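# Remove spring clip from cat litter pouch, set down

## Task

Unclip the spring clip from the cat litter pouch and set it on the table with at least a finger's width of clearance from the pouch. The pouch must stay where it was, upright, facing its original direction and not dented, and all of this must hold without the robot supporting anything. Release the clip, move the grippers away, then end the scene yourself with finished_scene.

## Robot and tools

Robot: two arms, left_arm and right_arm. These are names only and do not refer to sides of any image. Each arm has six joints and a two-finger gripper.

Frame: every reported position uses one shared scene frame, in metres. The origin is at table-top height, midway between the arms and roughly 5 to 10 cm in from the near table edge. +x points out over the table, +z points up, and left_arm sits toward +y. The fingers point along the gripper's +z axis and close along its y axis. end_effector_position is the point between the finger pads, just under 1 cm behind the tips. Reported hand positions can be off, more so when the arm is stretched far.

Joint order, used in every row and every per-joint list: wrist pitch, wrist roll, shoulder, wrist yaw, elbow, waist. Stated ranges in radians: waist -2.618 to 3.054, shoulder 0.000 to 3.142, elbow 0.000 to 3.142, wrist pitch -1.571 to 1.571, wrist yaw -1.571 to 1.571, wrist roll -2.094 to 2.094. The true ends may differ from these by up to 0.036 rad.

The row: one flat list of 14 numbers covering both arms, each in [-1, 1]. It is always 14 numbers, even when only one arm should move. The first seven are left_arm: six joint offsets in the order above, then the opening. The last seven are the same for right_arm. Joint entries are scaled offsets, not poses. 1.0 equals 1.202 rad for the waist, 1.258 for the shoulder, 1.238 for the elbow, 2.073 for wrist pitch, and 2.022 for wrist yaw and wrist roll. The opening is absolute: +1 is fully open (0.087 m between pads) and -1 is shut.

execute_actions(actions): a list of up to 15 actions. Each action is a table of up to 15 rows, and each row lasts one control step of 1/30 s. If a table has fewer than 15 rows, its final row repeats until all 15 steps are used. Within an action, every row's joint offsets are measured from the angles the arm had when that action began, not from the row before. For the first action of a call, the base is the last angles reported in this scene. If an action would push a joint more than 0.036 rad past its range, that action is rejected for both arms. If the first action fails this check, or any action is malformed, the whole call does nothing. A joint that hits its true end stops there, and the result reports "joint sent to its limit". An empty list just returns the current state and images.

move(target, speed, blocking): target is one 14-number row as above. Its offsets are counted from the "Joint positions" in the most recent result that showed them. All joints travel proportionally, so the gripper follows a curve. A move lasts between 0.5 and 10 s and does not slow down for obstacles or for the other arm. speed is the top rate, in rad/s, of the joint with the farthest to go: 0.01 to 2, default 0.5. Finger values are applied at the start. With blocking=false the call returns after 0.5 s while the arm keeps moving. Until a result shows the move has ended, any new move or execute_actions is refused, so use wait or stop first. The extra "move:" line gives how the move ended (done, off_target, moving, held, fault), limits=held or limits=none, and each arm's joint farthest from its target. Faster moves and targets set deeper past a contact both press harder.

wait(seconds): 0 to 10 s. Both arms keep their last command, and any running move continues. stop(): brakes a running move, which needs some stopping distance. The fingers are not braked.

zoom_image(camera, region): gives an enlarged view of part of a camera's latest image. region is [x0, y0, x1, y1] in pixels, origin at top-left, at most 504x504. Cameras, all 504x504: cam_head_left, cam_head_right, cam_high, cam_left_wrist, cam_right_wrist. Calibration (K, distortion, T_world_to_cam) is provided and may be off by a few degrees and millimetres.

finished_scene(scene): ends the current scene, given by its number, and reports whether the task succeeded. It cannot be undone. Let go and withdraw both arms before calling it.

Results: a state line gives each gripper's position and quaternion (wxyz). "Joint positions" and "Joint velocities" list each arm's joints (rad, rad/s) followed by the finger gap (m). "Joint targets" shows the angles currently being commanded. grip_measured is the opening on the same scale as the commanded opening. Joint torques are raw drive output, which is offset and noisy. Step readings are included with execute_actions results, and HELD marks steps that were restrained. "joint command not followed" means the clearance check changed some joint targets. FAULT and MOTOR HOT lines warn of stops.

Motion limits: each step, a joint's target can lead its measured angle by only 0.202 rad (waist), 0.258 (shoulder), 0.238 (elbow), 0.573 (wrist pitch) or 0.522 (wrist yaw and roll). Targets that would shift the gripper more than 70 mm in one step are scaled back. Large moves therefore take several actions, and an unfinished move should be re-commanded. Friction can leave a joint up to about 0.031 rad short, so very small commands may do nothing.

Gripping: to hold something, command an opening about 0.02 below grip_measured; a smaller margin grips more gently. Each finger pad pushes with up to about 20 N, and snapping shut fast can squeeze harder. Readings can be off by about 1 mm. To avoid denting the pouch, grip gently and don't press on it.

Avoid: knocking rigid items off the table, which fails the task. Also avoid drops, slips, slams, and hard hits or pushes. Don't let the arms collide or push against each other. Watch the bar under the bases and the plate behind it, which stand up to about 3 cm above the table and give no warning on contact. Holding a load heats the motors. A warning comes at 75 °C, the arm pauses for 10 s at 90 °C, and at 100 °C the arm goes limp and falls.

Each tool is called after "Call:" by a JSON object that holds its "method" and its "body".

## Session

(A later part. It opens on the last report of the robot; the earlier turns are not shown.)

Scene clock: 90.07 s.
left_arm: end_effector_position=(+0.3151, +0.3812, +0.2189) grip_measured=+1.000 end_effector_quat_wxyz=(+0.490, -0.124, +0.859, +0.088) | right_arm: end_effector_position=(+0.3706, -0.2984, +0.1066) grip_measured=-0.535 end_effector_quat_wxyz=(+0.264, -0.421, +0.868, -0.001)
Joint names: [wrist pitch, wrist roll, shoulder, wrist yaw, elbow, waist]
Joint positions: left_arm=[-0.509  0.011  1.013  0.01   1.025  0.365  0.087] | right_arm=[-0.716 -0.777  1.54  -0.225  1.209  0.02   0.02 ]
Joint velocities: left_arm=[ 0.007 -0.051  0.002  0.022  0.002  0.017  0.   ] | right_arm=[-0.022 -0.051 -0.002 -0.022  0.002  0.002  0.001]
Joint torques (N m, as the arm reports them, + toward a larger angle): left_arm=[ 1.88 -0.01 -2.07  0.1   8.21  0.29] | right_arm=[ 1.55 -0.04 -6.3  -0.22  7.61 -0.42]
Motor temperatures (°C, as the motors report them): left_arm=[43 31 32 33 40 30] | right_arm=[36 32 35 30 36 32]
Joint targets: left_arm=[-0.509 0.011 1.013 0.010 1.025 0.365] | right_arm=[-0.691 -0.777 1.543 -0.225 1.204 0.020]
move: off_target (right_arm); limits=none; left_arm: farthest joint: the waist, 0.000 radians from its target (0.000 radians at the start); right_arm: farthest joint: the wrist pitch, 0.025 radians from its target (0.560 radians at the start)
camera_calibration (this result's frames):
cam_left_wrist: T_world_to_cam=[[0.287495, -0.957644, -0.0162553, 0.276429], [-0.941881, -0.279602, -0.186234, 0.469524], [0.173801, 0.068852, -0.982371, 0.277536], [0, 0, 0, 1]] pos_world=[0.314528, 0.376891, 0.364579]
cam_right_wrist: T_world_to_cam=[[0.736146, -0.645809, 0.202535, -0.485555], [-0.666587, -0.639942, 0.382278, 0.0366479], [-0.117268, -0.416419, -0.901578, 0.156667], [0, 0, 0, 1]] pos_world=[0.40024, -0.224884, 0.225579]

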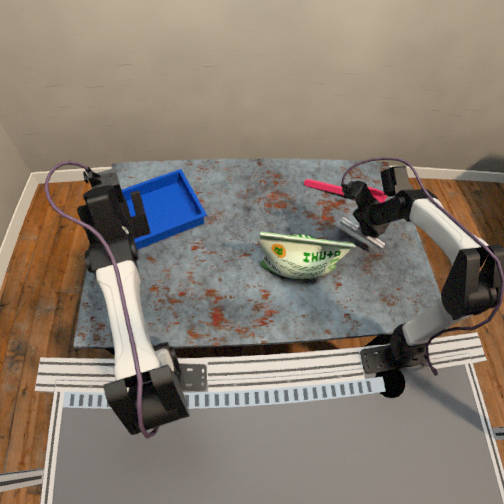

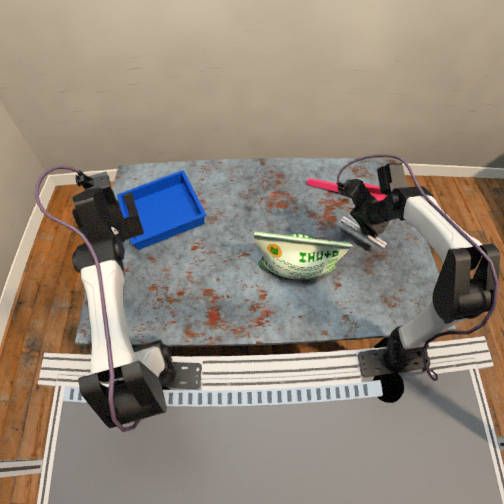

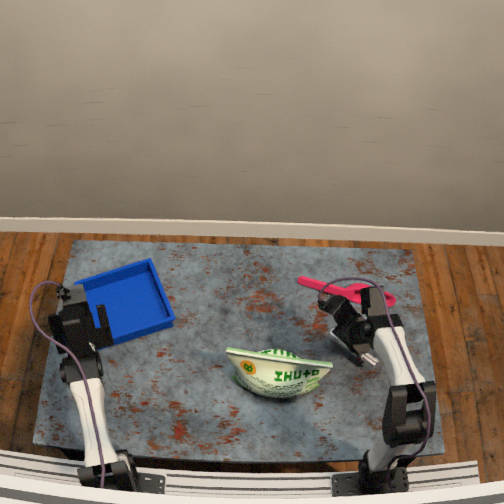

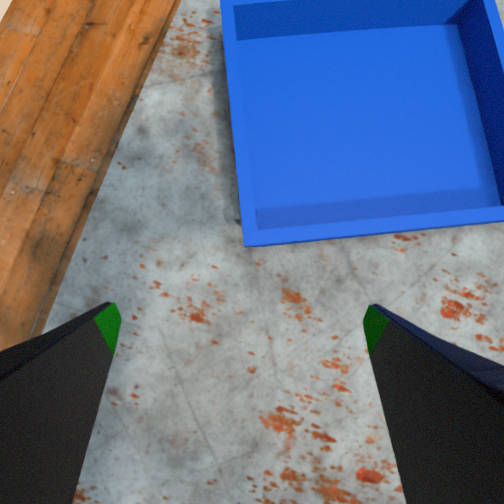

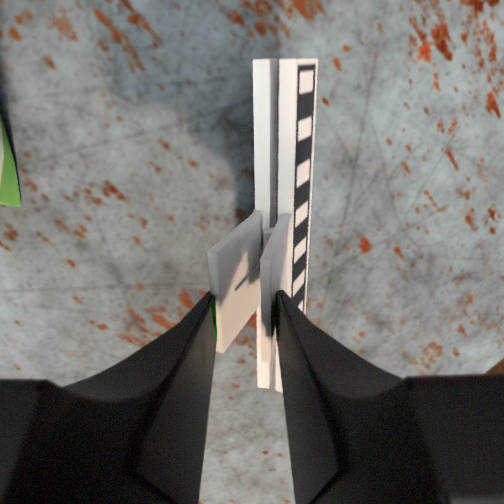

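Call:
{"method": "move", "body": {"target": [0,0,0,0,0,0,1,0.118,0,0,0,-0.125,-0.07,-0.7], "speed": 0.25}}

Call:
{"method": "zoom_image", "body": {"camera": "cam_head_left", "region": [310, 170, 430, 290]}}

Scene clock: 93.87 s.
left_arm: end_effector_position=(+0.3151, +0.3812, +0.2189) grip_measured=+1.000 end_effector_quat_wxyz=(+0.490, -0.124, +0.859, +0.088) | right_arm: end_effector_position=(+0.3819, -0.3261, +0.0789) grip_measured=-0.535 end_effector_quat_wxyz=(+0.296, -0.390, +0.872, -0.025)
Joint names: [wrist pitch, wrist roll, shoulder, wrist yaw, elbow, waist]
Joint positions: left_arm=[-0.509  0.011  1.013  0.01   1.025  0.365  0.087] | right_arm=[-0.498 -0.777  1.54  -0.225  1.063 -0.054  0.02 ]
Joint velocities: left_arm=[ 0.007  0.007 -0.007  0.066 -0.012 -0.012  0.   ] | right_arm=[ 0.022 -0.037  0.002  0.007  0.002  0.012  0.001]
Joint torques (N m, as the arm reports them, + toward a larger angle): left_arm=[ 1.88 -0.01 -2.08  0.1   8.2   0.31] | right_arm=[ 1.64 -0.06 -6.62 -0.2   7.22 -1.21]
Motor temperatures (°C, as the motors report them): left_arm=[44 31 32 33 40 30] | right_arm=[36 32 35 30 36 32]
Joint targets: left_arm=[-0.509 0.011 1.013 0.010 1.025 0.365] | right_arm=[-0.471 -0.777 1.540 -0.225 1.054 -0.064]
move: off_target (right_arm); limits=none; left_arm: farthest joint: the waist, 0.000 radians from its target (0.000 radians at the start); right_arm: farthest joint: the wrist pitch, 0.027 radians from its target (0.244 radians at the start)
camera_calibration (this result's frames):
cam_left_wrist: T_world_to_cam=[[0.287495, -0.957644, -0.0162553, 0.276429], [-0.941881, -0.279602, -0.186234, 0.469524], [0.173801, 0.068852, -0.982371, 0.277536], [0, 0, 0, 1]] pos_world=[0.314528, 0.376891, 0.364579]
cam_right_wrist: T_world_to_cam=[[0.671732, -0.695665, 0.254611, -0.501946], [-0.736552, -0.590469, 0.329904, 0.084038], [-0.0791625, -0.409141, -0.909031, 0.109895], [0, 0, 0, 1]] pos_world=[0.407771, -0.254601, 0.199975]

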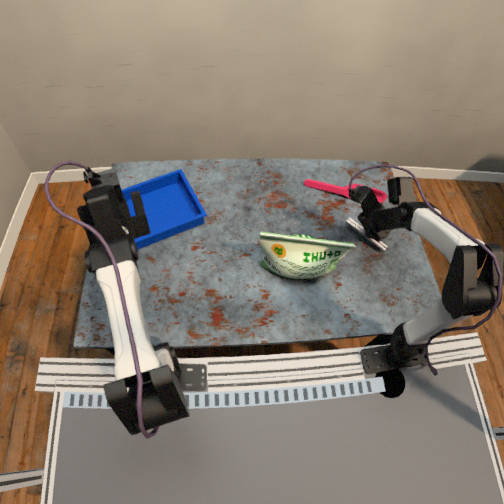

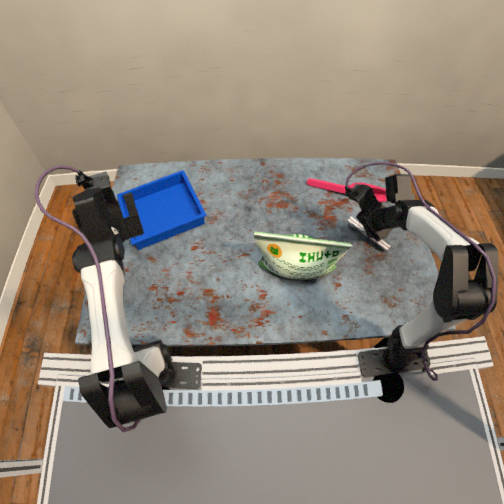

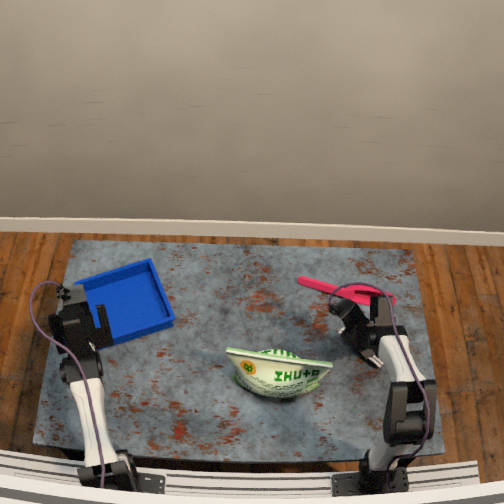

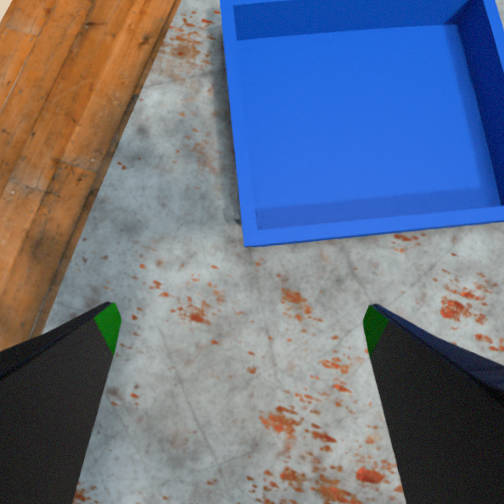

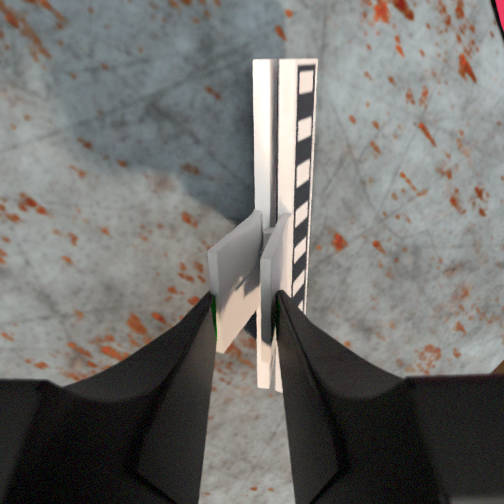

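Region (310, 170, 430, 290) of cam_head_left's 504x504 image, scaled by 4.200, with more detail than that image has.

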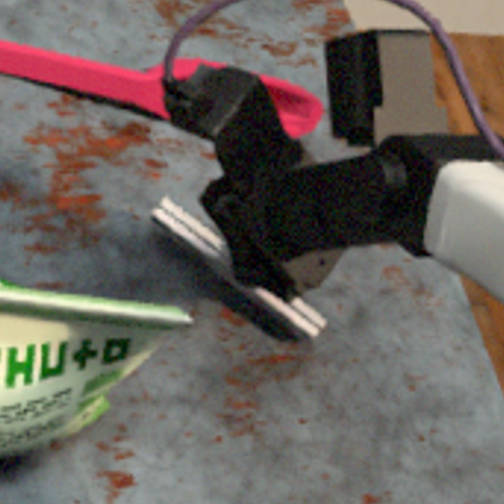

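Close; descend slowly until contact.

Call:
{"method": "move", "body": {"target": [0,0,0,0,0,0,1,0.042,0,0,0,-0.055,0,-0.7], "speed": 0.08}}

Call:
{"method": "zoom_image", "body": {"camera": "cam_head_left", "region": [310, 170, 430, 290]}}

Scene clock: 97.13 s.
left_arm: end_effector_position=(+0.3151, +0.3812, +0.2189) grip_measured=+1.000 end_effector_quat_wxyz=(+0.490, -0.124, +0.859, +0.088) | right_arm: end_effector_position=(+0.3797, -0.3265, +0.0664) grip_measured=-0.535 end_effector_quat_wxyz=(+0.299, -0.390, +0.871, -0.027)
Joint names: [wrist pitch, wrist roll, shoulder, wrist yaw, elbow, waist]
Joint positions: left_arm=[-0.509  0.011  1.013  0.01   1.025  0.365  0.087] | right_arm=[-0.437 -0.777  1.54  -0.225  1.009 -0.054  0.02 ]
Joint velocities: left_arm=[-0.022 -0.037 -0.007 -0.051 -0.007 -0.027  0.   ] | right_arm=[ 0.007 -0.037  0.002 -0.022 -0.012 -0.022  0.   ]
Joint torques (N m, as the arm reports them, + toward a larger angle): left_arm=[ 1.88 -0.01 -2.09  0.1   8.22  0.31] | right_arm=[ 1.67 -0.05 -6.5  -0.19  6.7  -0.44]
Motor temperatures (°C, as the motors report them): left_arm=[44 31 32 33 41 30] | right_arm=[36 32 35 30 36 32]
Joint targets: left_arm=[-0.509 0.011 1.013 0.010 1.025 0.365] | right_arm=[-0.411 -0.777 1.540 -0.225 0.995 -0.054]
move: off_target (right_arm); limits=none; left_arm: farthest joint: the waist, 0.000 radians from its target (0.000 radians at the start); right_arm: farthest joint: the wrist pitch, 0.026 radians from its target (0.087 radians at the start)
camera_calibration (this result's frames):
cam_left_wrist: T_world_to_cam=[[0.287495, -0.957644, -0.0162553, 0.276429], [-0.941881, -0.279602, -0.186234, 0.469524], [0.173801, 0.068852, -0.982371, 0.277536], [0, 0, 0, 1]] pos_world=[0.314528, 0.376891, 0.364579]
cam_right_wrist: T_world_to_cam=[[0.670139, -0.695477, 0.259279, -0.497192], [-0.738654, -0.59062, 0.324897, 0.0873091], [-0.0728232, -0.409244, -0.909514, 0.0958384], [0, 0, 0, 1]] pos_world=[0.404658, -0.254998, 0.187711]

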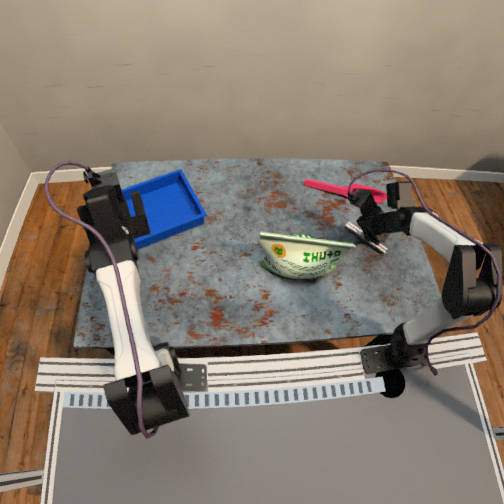

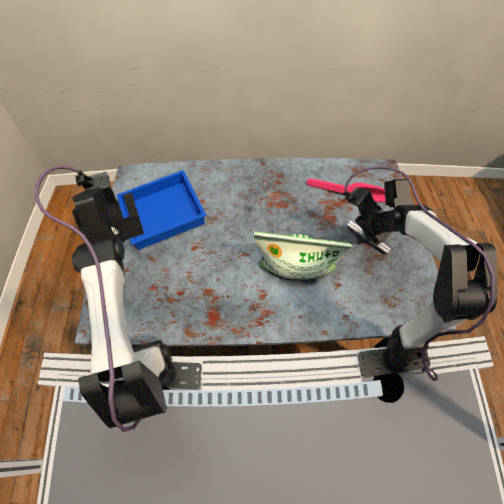

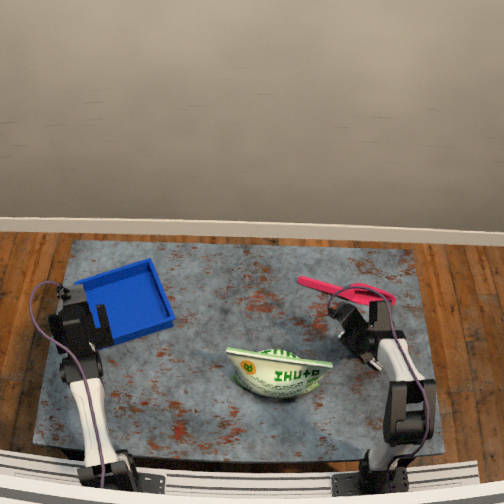

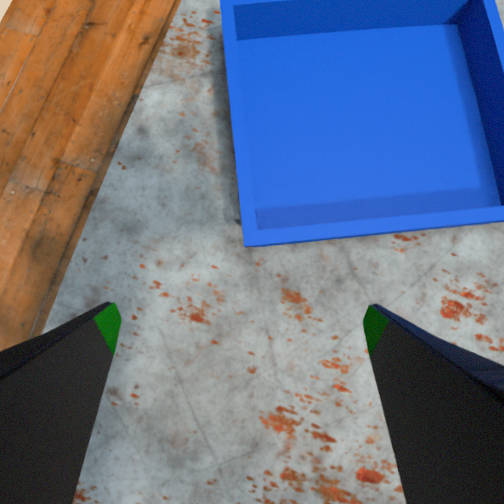

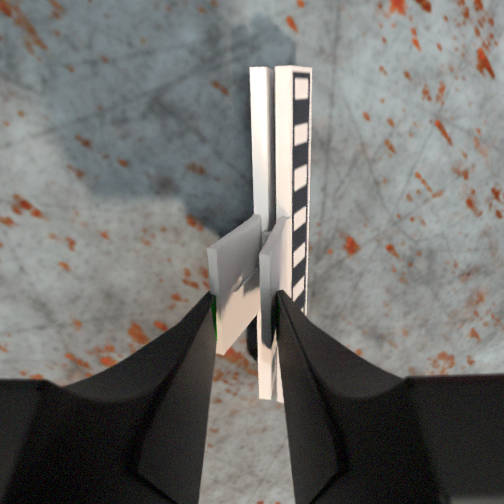

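Region (310, 170, 430, 290) of cam_head_left's 504x504 image, scaled by 4.200, with more detail than that image has.

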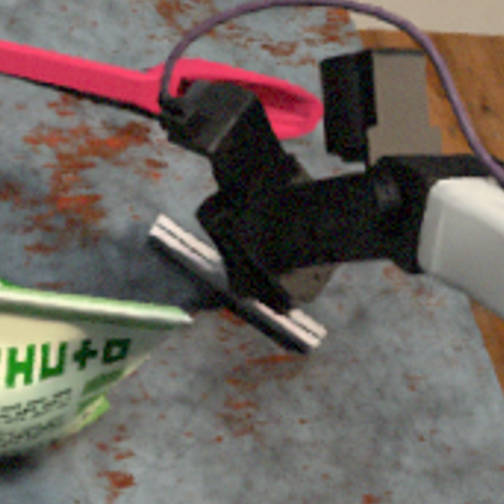

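Call:
{"method": "execute_actions", "body": {"actions": [[[0,0,0,0,0,0,1,0.02,0,0,0,-0.025,0,-0.7]],[[0,0,0,0,0,0,1,0,0,0,0,0,0,-0.47]],[[0,0,0,0,0,0,1,0,0,0,0,0,0,-0.38]],[[0,0,0,0,0,0,1,0,0,0,0,0,0,-0.28]],[[0,0,0,0,0,0,1,0,0,0,0,0,0,-0.1]]]}}

Scene clock: 101.13 s.
left_arm: end_effector_position=(+0.3151, +0.3812, +0.2189) grip_measured=+1.000 end_effector_quat_wxyz=(+0.490, -0.124, +0.859, +0.088) | right_arm: end_effector_position=(+0.3802, -0.3270, +0.0642) grip_measured=-0.100 end_effector_quat_wxyz=(+0.301, -0.391, +0.869, -0.029)
Joint names: [wrist pitch, wrist roll, shoulder, wrist yaw, elbow, waist]
Joint positions: left_arm=[-0.509  0.011  1.013  0.01   1.025  0.365  0.087] | right_arm=[-0.418 -0.779  1.54  -0.223  0.996 -0.054  0.039]
Joint velocities: left_arm=[-0.022 -0.007 -0.002 -0.022 -0.007 -0.002  0.   ] | right_arm=[ 0.022 -0.051  0.022  0.007 -0.002 -0.002  0.001]
Joint torques (N m, as the arm reports them, + toward a larger angle): left_arm=[ 1.87 -0.01 -2.09  0.09  8.21  0.3 ] | right_arm=[ 1.46 -0.05 -6.44 -0.2   8.   -0.43]
Motor temperatures (°C, as the motors report them): left_arm=[44 31 32 33 41 30] | right_arm=[36 32 36 30 36 32]
Joint targets: left_arm=[-0.509 0.011 1.013 0.010 1.025 0.365] | right_arm=[-0.418 -0.779 1.540 -0.223 0.996 -0.054]
Step readings (joint positions; steps 1 to 15: 1st action; 16 to 30: 2nd action; 31 to 45: 3rd action; 46 to 60: 4th action; 61 to 75: 5th action):
0: left_arm=[-0.509 0.011 1.013 0.010 1.025 0.365] | right_arm=[-0.437 -0.777 1.540 -0.225 1.009 -0.054]
1: left_arm=[-0.509 0.011 1.013 0.010 1.025 0.365] | right_arm=[-0.433 -0.777 1.540 -0.225 1.006 -0.054]
2: left_arm=[-0.509 0.011 1.013 0.010 1.025 0.365] | right_arm=[-0.426 -0.777 1.540 -0.225 1.001 -0.054]
4: left_arm=[-0.509 0.011 1.013 0.010 1.025 0.365] | right_arm=[-0.418 -0.777 1.540 -0.225 0.996 -0.054]
8: left_arm=[-0.509 0.011 1.013 0.010 1.025 0.365] | right_arm=[-0.416 -0.777 1.540 -0.225 0.996 -0.054]
15: left_arm=[-0.509 0.011 1.013 0.010 1.025 0.365] | right_arm=[-0.416 -0.777 1.540 -0.225 0.996 -0.054]
16: left_arm=[-0.509 0.011 1.013 0.010 1.025 0.365] | right_arm=[-0.416 -0.777 1.540 -0.225 0.996 -0.054]
17: left_arm=[-0.509 0.011 1.013 0.010 1.025 0.365] | right_arm=[-0.416 -0.777 1.540 -0.225 0.996 -0.054]
19: left_arm=[-0.509 0.011 1.013 0.010 1.025 0.365] | right_arm=[-0.416 -0.777 1.540 -0.225 0.996 -0.054]
23: left_arm=[-0.509 0.011 1.013 0.010 1.025 0.365] | right_arm=[-0.416 -0.778 1.540 -0.225 0.996 -0.054]
30: left_arm=[-0.509 0.011 1.013 0.010 1.025 0.365] | right_arm=[-0.416 -0.778 1.540 -0.225 0.996 -0.054]
31: left_arm=[-0.509 0.011 1.013 0.010 1.025 0.365] | right_arm=[-0.416 -0.778 1.540 -0.224 0.996 -0.054]
32: left_arm=[-0.509 0.011 1.013 0.010 1.025 0.365] | right_arm=[-0.416 -0.778 1.540 -0.224 0.996 -0.054]
34: left_arm=[-0.509 0.011 1.013 0.010 1.025 0.365] | right_arm=[-0.416 -0.779 1.540 -0.223 0.996 -0.054]
38: left_arm=[-0.509 0.011 1.013 0.010 1.025 0.365] | right_arm=[-0.416 -0.779 1.540 -0.223 0.996 -0.054]
45: left_arm=[-0.509 0.011 1.013 0.010 1.025 0.365] | right_arm=[-0.416 -0.779 1.540 -0.223 0.996 -0.054]
46: left_arm=[-0.509 0.011 1.013 0.010 1.025 0.365] | right_arm=[-0.417 -0.779 1.540 -0.223 0.996 -0.054]
47: left_arm=[-0.509 0.011 1.013 0.010 1.025 0.365] | right_arm=[-0.417 -0.779 1.540 -0.223 0.996 -0.054]
49: left_arm=[-0.509 0.011 1.013 0.010 1.025 0.365] | right_arm=[-0.418 -0.779 1.540 -0.223 0.996 -0.054]
53: left_arm=[-0.509 0.011 1.013 0.010 1.025 0.365] | right_arm=[-0.418 -0.779 1.540 -0.223 0.996 -0.054]
60: left_arm=[-0.509 0.011 1.013 0.010 1.025 0.365] | right_arm=[-0.418 -0.779 1.540 -0.223 0.996 -0.054]
61: left_arm=[-0.509 0.011 1.013 0.010 1.025 0.365] | right_arm=[-0.418 -0.779 1.540 -0.223 0.996 -0.054]
62: left_arm=[-0.509 0.011 1.013 0.010 1.025 0.365] | right_arm=[-0.418 -0.779 1.540 -0.223 0.996 -0.054]
64: left_arm=[-0.509 0.011 1.013 0.010 1.025 0.365] | right_arm=[-0.418 -0.779 1.540 -0.223 0.996 -0.054]
68: left_arm=[-0.509 0.011 1.013 0.010 1.025 0.365] | right_arm=[-0.418 -0.779 1.540 -0.223 0.996 -0.054]
75: Joint positions above
camera_calibration (this result's frames):
cam_left_wrist: T_world_to_cam=[[0.287495, -0.957644, -0.0162553, 0.276429], [-0.941881, -0.279602, -0.186234, 0.469524], [0.173801, 0.068852, -0.982371, 0.277536], [0, 0, 0, 1]] pos_world=[0.314528, 0.376891, 0.364579]
cam_right_wrist: T_world_to_cam=[[0.669245, -0.693747, 0.266133, -0.49687], [-0.740113, -0.590613, 0.321573, 0.0889253], [-0.0659087, -0.41218, -0.908715, 0.0899908], [0, 0, 0, 1]] pos_world=[0.404274, -0.255089, 0.185414]

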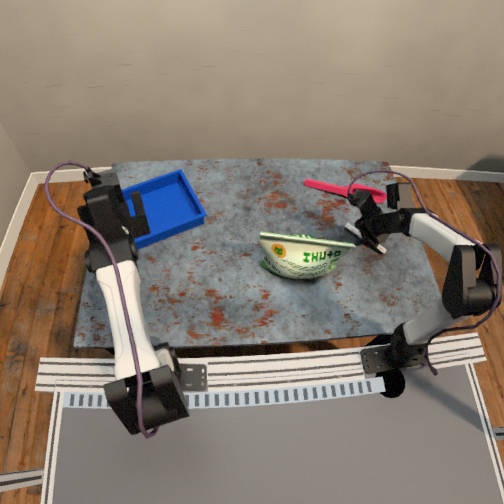

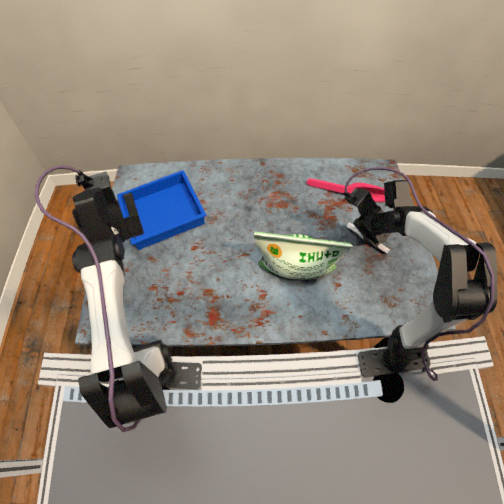

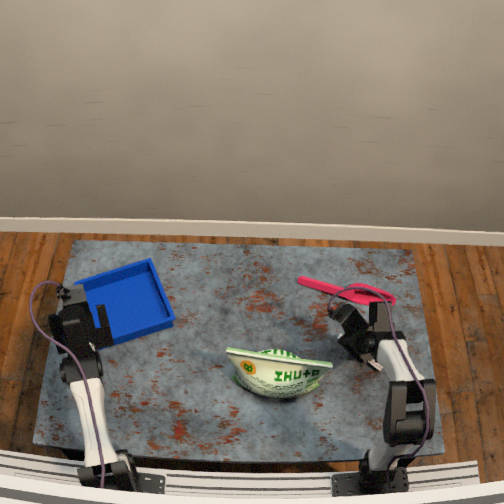

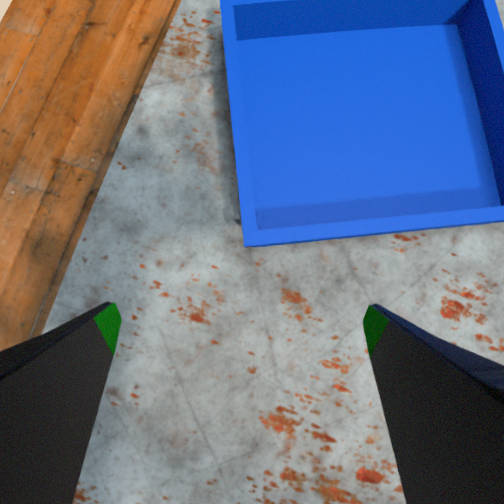

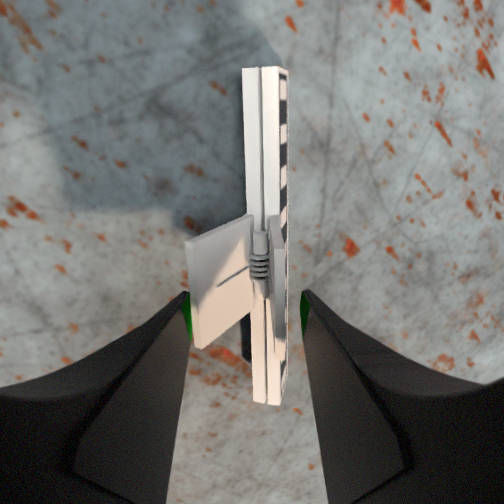

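It leans on the left finger; open it gradually to lay it down.

Call:
{"method": "execute_actions", "body": {"actions": [[[0,0,0,0,0,0,1,0,0,0,0,0,0,0.15]],[[0,0,0,0,0,0,1,0,0,0,0,0,0,0.4]],[[0,0,0,0,0,0,1,0,0,0,0,0,0,0.7]]]}}

Call:
{"method": "move", "body": {"target": [0,0,0,0,0,0,1,-0.2,0,-0.1,0,0.35,-0.05,1], "speed": 0.6}}

Scene clock: 104.03 s.
left_arm: end_effector_position=(+0.3151, +0.3812, +0.2189) grip_measured=+1.000 end_effector_quat_wxyz=(+0.490, -0.124, +0.859, +0.088) | right_arm: end_effector_position=(+0.3802, -0.3270, +0.0642) grip_measured=+0.700 end_effector_quat_wxyz=(+0.301, -0.391, +0.869, -0.029)
Joint names: [wrist pitch, wrist roll, shoulder, wrist yaw, elbow, waist]
Joint positions: left_arm=[-0.509  0.011  1.013  0.01   1.025  0.365  0.087] | right_arm=[-0.418 -0.779  1.54  -0.223  0.996 -0.054  0.074]
Joint velocities: left_arm=[ 0.066 -0.022  0.007  0.037  0.012 -0.012  0.   ] | right_arm=[ 0.007  0.11   0.007  0.051 -0.012 -0.002 -0.   ]
Joint torques (N m, as the arm reports them, + toward a larger angle): left_arm=[ 1.88  0.   -2.09  0.1   8.21  0.31] | right_arm=[ 1.44 -0.06 -6.46 -0.19  8.04 -0.47]
Motor temperatures (°C, as the motors report them): left_arm=[44 31 32 33 41 30] | right_arm=[36 32 36 30 36 32]
Joint targets: left_arm=[-0.509 0.011 1.013 0.010 1.025 0.365] | right_arm=[-0.418 -0.779 1.540 -0.223 0.996 -0.054]
Step readings (joint positions; steps 1 to 15: 1st action; 16 to 30: 2nd action; 31 to 45: 3rd action):
0: left_arm=[-0.509 0.011 1.013 0.010 1.025 0.365] | right_arm=[-0.418 -0.779 1.540 -0.223 0.996 -0.054]
1: left_arm=[-0.509 0.011 1.013 0.010 1.025 0.365] | right_arm=[-0.418 -0.779 1.540 -0.223 0.996 -0.054]
2: left_arm=[-0.509 0.011 1.013 0.010 1.025 0.365] | right_arm=[-0.418 -0.779 1.540 -0.223 0.996 -0.054]
4: left_arm=[-0.509 0.011 1.013 0.010 1.025 0.365] | right_arm=[-0.418 -0.779 1.540 -0.223 0.996 -0.054]
8: left_arm=[-0.509 0.011 1.013 0.010 1.025 0.365] | right_arm=[-0.418 -0.779 1.540 -0.223 0.996 -0.054]
15: left_arm=[-0.509 0.011 1.013 0.010 1.025 0.365] | right_arm=[-0.418 -0.779 1.540 -0.223 0.996 -0.054]
16: left_arm=[-0.509 0.011 1.013 0.010 1.025 0.365] | right_arm=[-0.418 -0.779 1.540 -0.223 0.996 -0.054]
17: left_arm=[-0.509 0.011 1.013 0.010 1.025 0.365] | right_arm=[-0.418 -0.779 1.540 -0.223 0.996 -0.054]
19: left_arm=[-0.509 0.011 1.013 0.010 1.025 0.365] | right_arm=[-0.418 -0.779 1.540 -0.223 0.996 -0.054]
23: left_arm=[-0.509 0.011 1.013 0.010 1.025 0.365] | right_arm=[-0.418 -0.779 1.540 -0.223 0.996 -0.054]
30: left_arm=[-0.509 0.011 1.013 0.010 1.025 0.365] | right_arm=[-0.418 -0.779 1.540 -0.223 0.996 -0.054]
31: left_arm=[-0.509 0.011 1.013 0.010 1.025 0.365] | right_arm=[-0.418 -0.779 1.540 -0.223 0.996 -0.054]
32: left_arm=[-0.509 0.011 1.013 0.010 1.025 0.365] | right_arm=[-0.418 -0.779 1.540 -0.223 0.996 -0.054]
34: left_arm=[-0.509 0.011 1.013 0.010 1.025 0.365] | right_arm=[-0.418 -0.779 1.540 -0.223 0.996 -0.054]
38: left_arm=[-0.509 0.011 1.013 0.010 1.025 0.365] | right_arm=[-0.418 -0.779 1.540 -0.223 0.996 -0.054]
45: Joint positions above
camera_calibration (this result's frames):
cam_left_wrist: T_world_to_cam=[[0.287495, -0.957644, -0.0162553, 0.276429], [-0.941881, -0.279602, -0.186234, 0.469524], [0.173801, 0.068852, -0.982371, 0.277536], [0, 0, 0, 1]] pos_world=[0.314528, 0.376891, 0.364579]
cam_right_wrist: T_world_to_cam=[[0.669245, -0.693747, 0.266133, -0.49687], [-0.740113, -0.590613, 0.321573, 0.0889253], [-0.0659087, -0.41218, -0.908715, 0.0899908], [0, 0, 0, 1]] pos_world=[0.404274, -0.255089, 0.185414]

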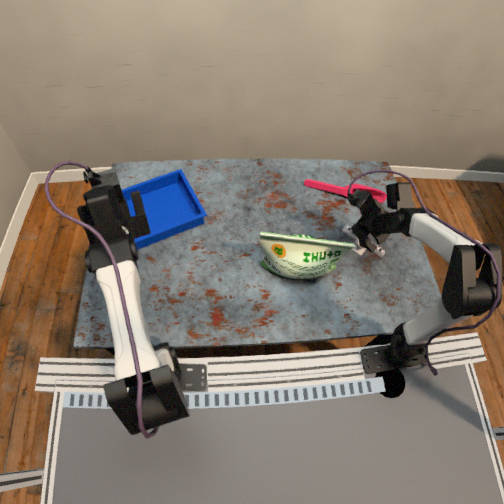

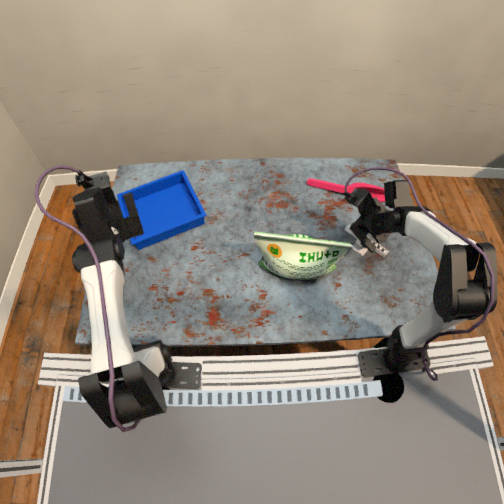

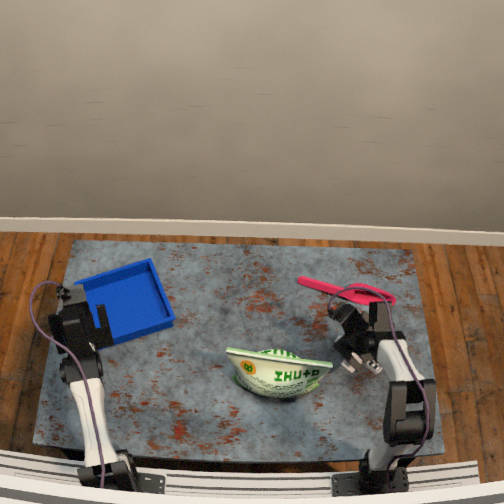

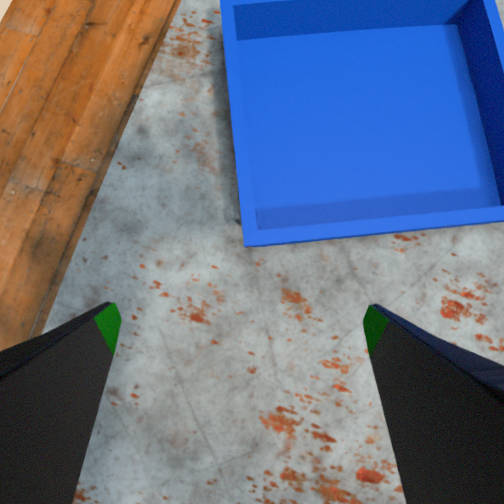

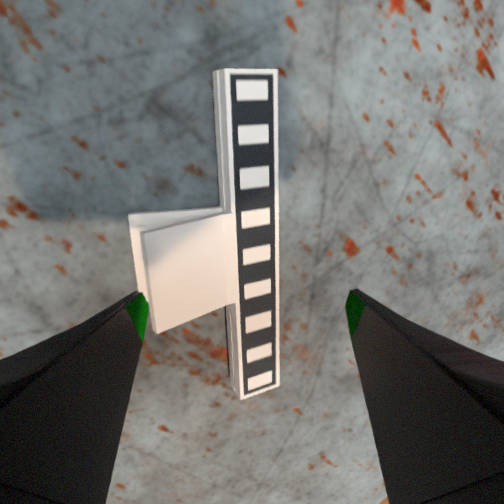

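Scene clock: 105.60 s.
left_arm: end_effector_position=(+0.3151, +0.3812, +0.2189) grip_measured=+1.000 end_effector_quat_wxyz=(+0.490, -0.124, +0.859, +0.088) | right_arm: end_effector_position=(+0.3842, -0.3401, +0.2108) grip_measured=+0.981 end_effector_quat_wxyz=(+0.352, -0.370, +0.858, -0.062)
Joint names: [wrist pitch, wrist roll, shoulder, wrist yaw, elbow, waist]
Joint positions: left_arm=[-0.509  0.011  1.013  0.01   1.025  0.365  0.087] | right_arm=[-0.829 -0.779  1.427 -0.223  1.416 -0.102  0.087]
Joint velocities: left_arm=[ 0.007 -0.022  0.002 -0.022  0.007  0.002  0.   ] | right_arm=[-0.007  0.037 -0.007 -0.051  0.007 -0.002 -0.   ]
Joint torques (N m, as the arm reports them, + toward a larger angle): left_arm=[ 1.88  0.   -2.07  0.09  8.2   0.33] | right_arm=[ 1.53 -0.05 -6.74 -0.17  9.68 -1.14]
Motor temperatures (°C, as the motors report them): left_arm=[44 31 32 33 41 30] | right_arm=[36 32 36 30 36 32]
Joint targets: left_arm=[-0.509 0.011 1.013 0.010 1.025 0.365] | right_arm=[-0.832 -0.779 1.414 -0.223 1.429 -0.113]
move: done; limits=none; left_arm: farthest joint: the waist, 0.000 radians from its target (0.000 radians at the start); right_arm: farthest joint: the shoulder, 0.013 radians from its target (0.125 radians at the start)
camera_calibration (this result's frames):
cam_left_wrist: T_world_to_cam=[[0.287495, -0.957644, -0.0162553, 0.276429], [-0.941881, -0.279602, -0.186234, 0.469524], [0.173801, 0.068852, -0.982371, 0.277536], [0, 0, 0, 1]] pos_world=[0.314528, 0.376891, 0.364579]
cam_right_wrist: T_world_to_cam=[[0.600172, -0.720276, 0.347844, -0.547299], [-0.799409, -0.554911, 0.230258, 0.0911418], [0.0271733, -0.416264, -0.908838, 0.180921], [0, 0, 0, 1]] pos_world=[0.396417, -0.26832, 0.333817]

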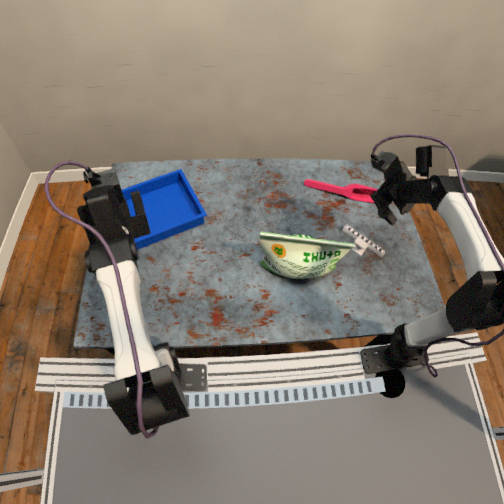

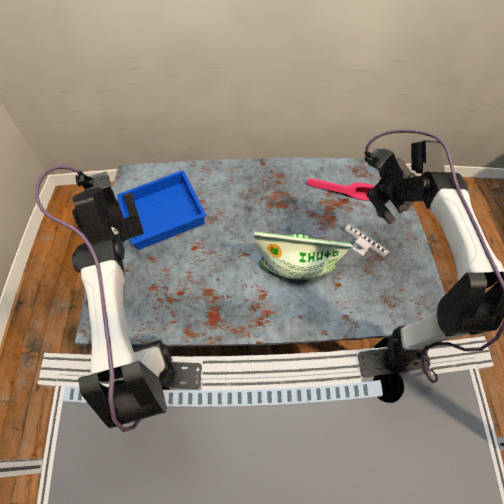

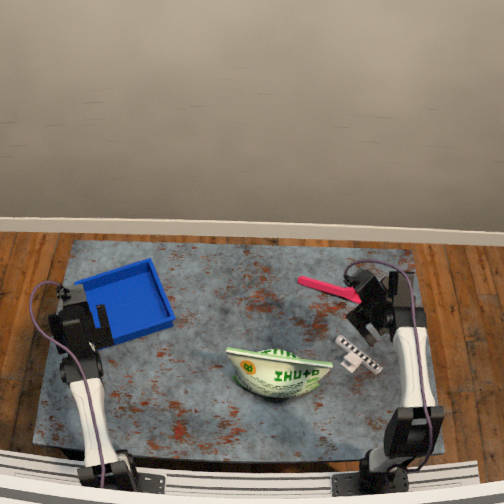

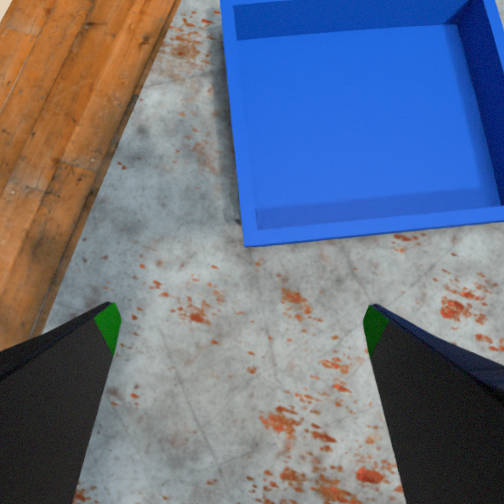

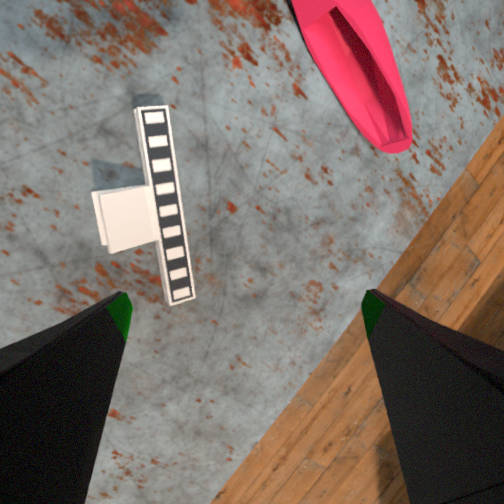

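Call:
{"method": "finished_scene", "body": {"scene": 1}}

The scene is finished: the task was done.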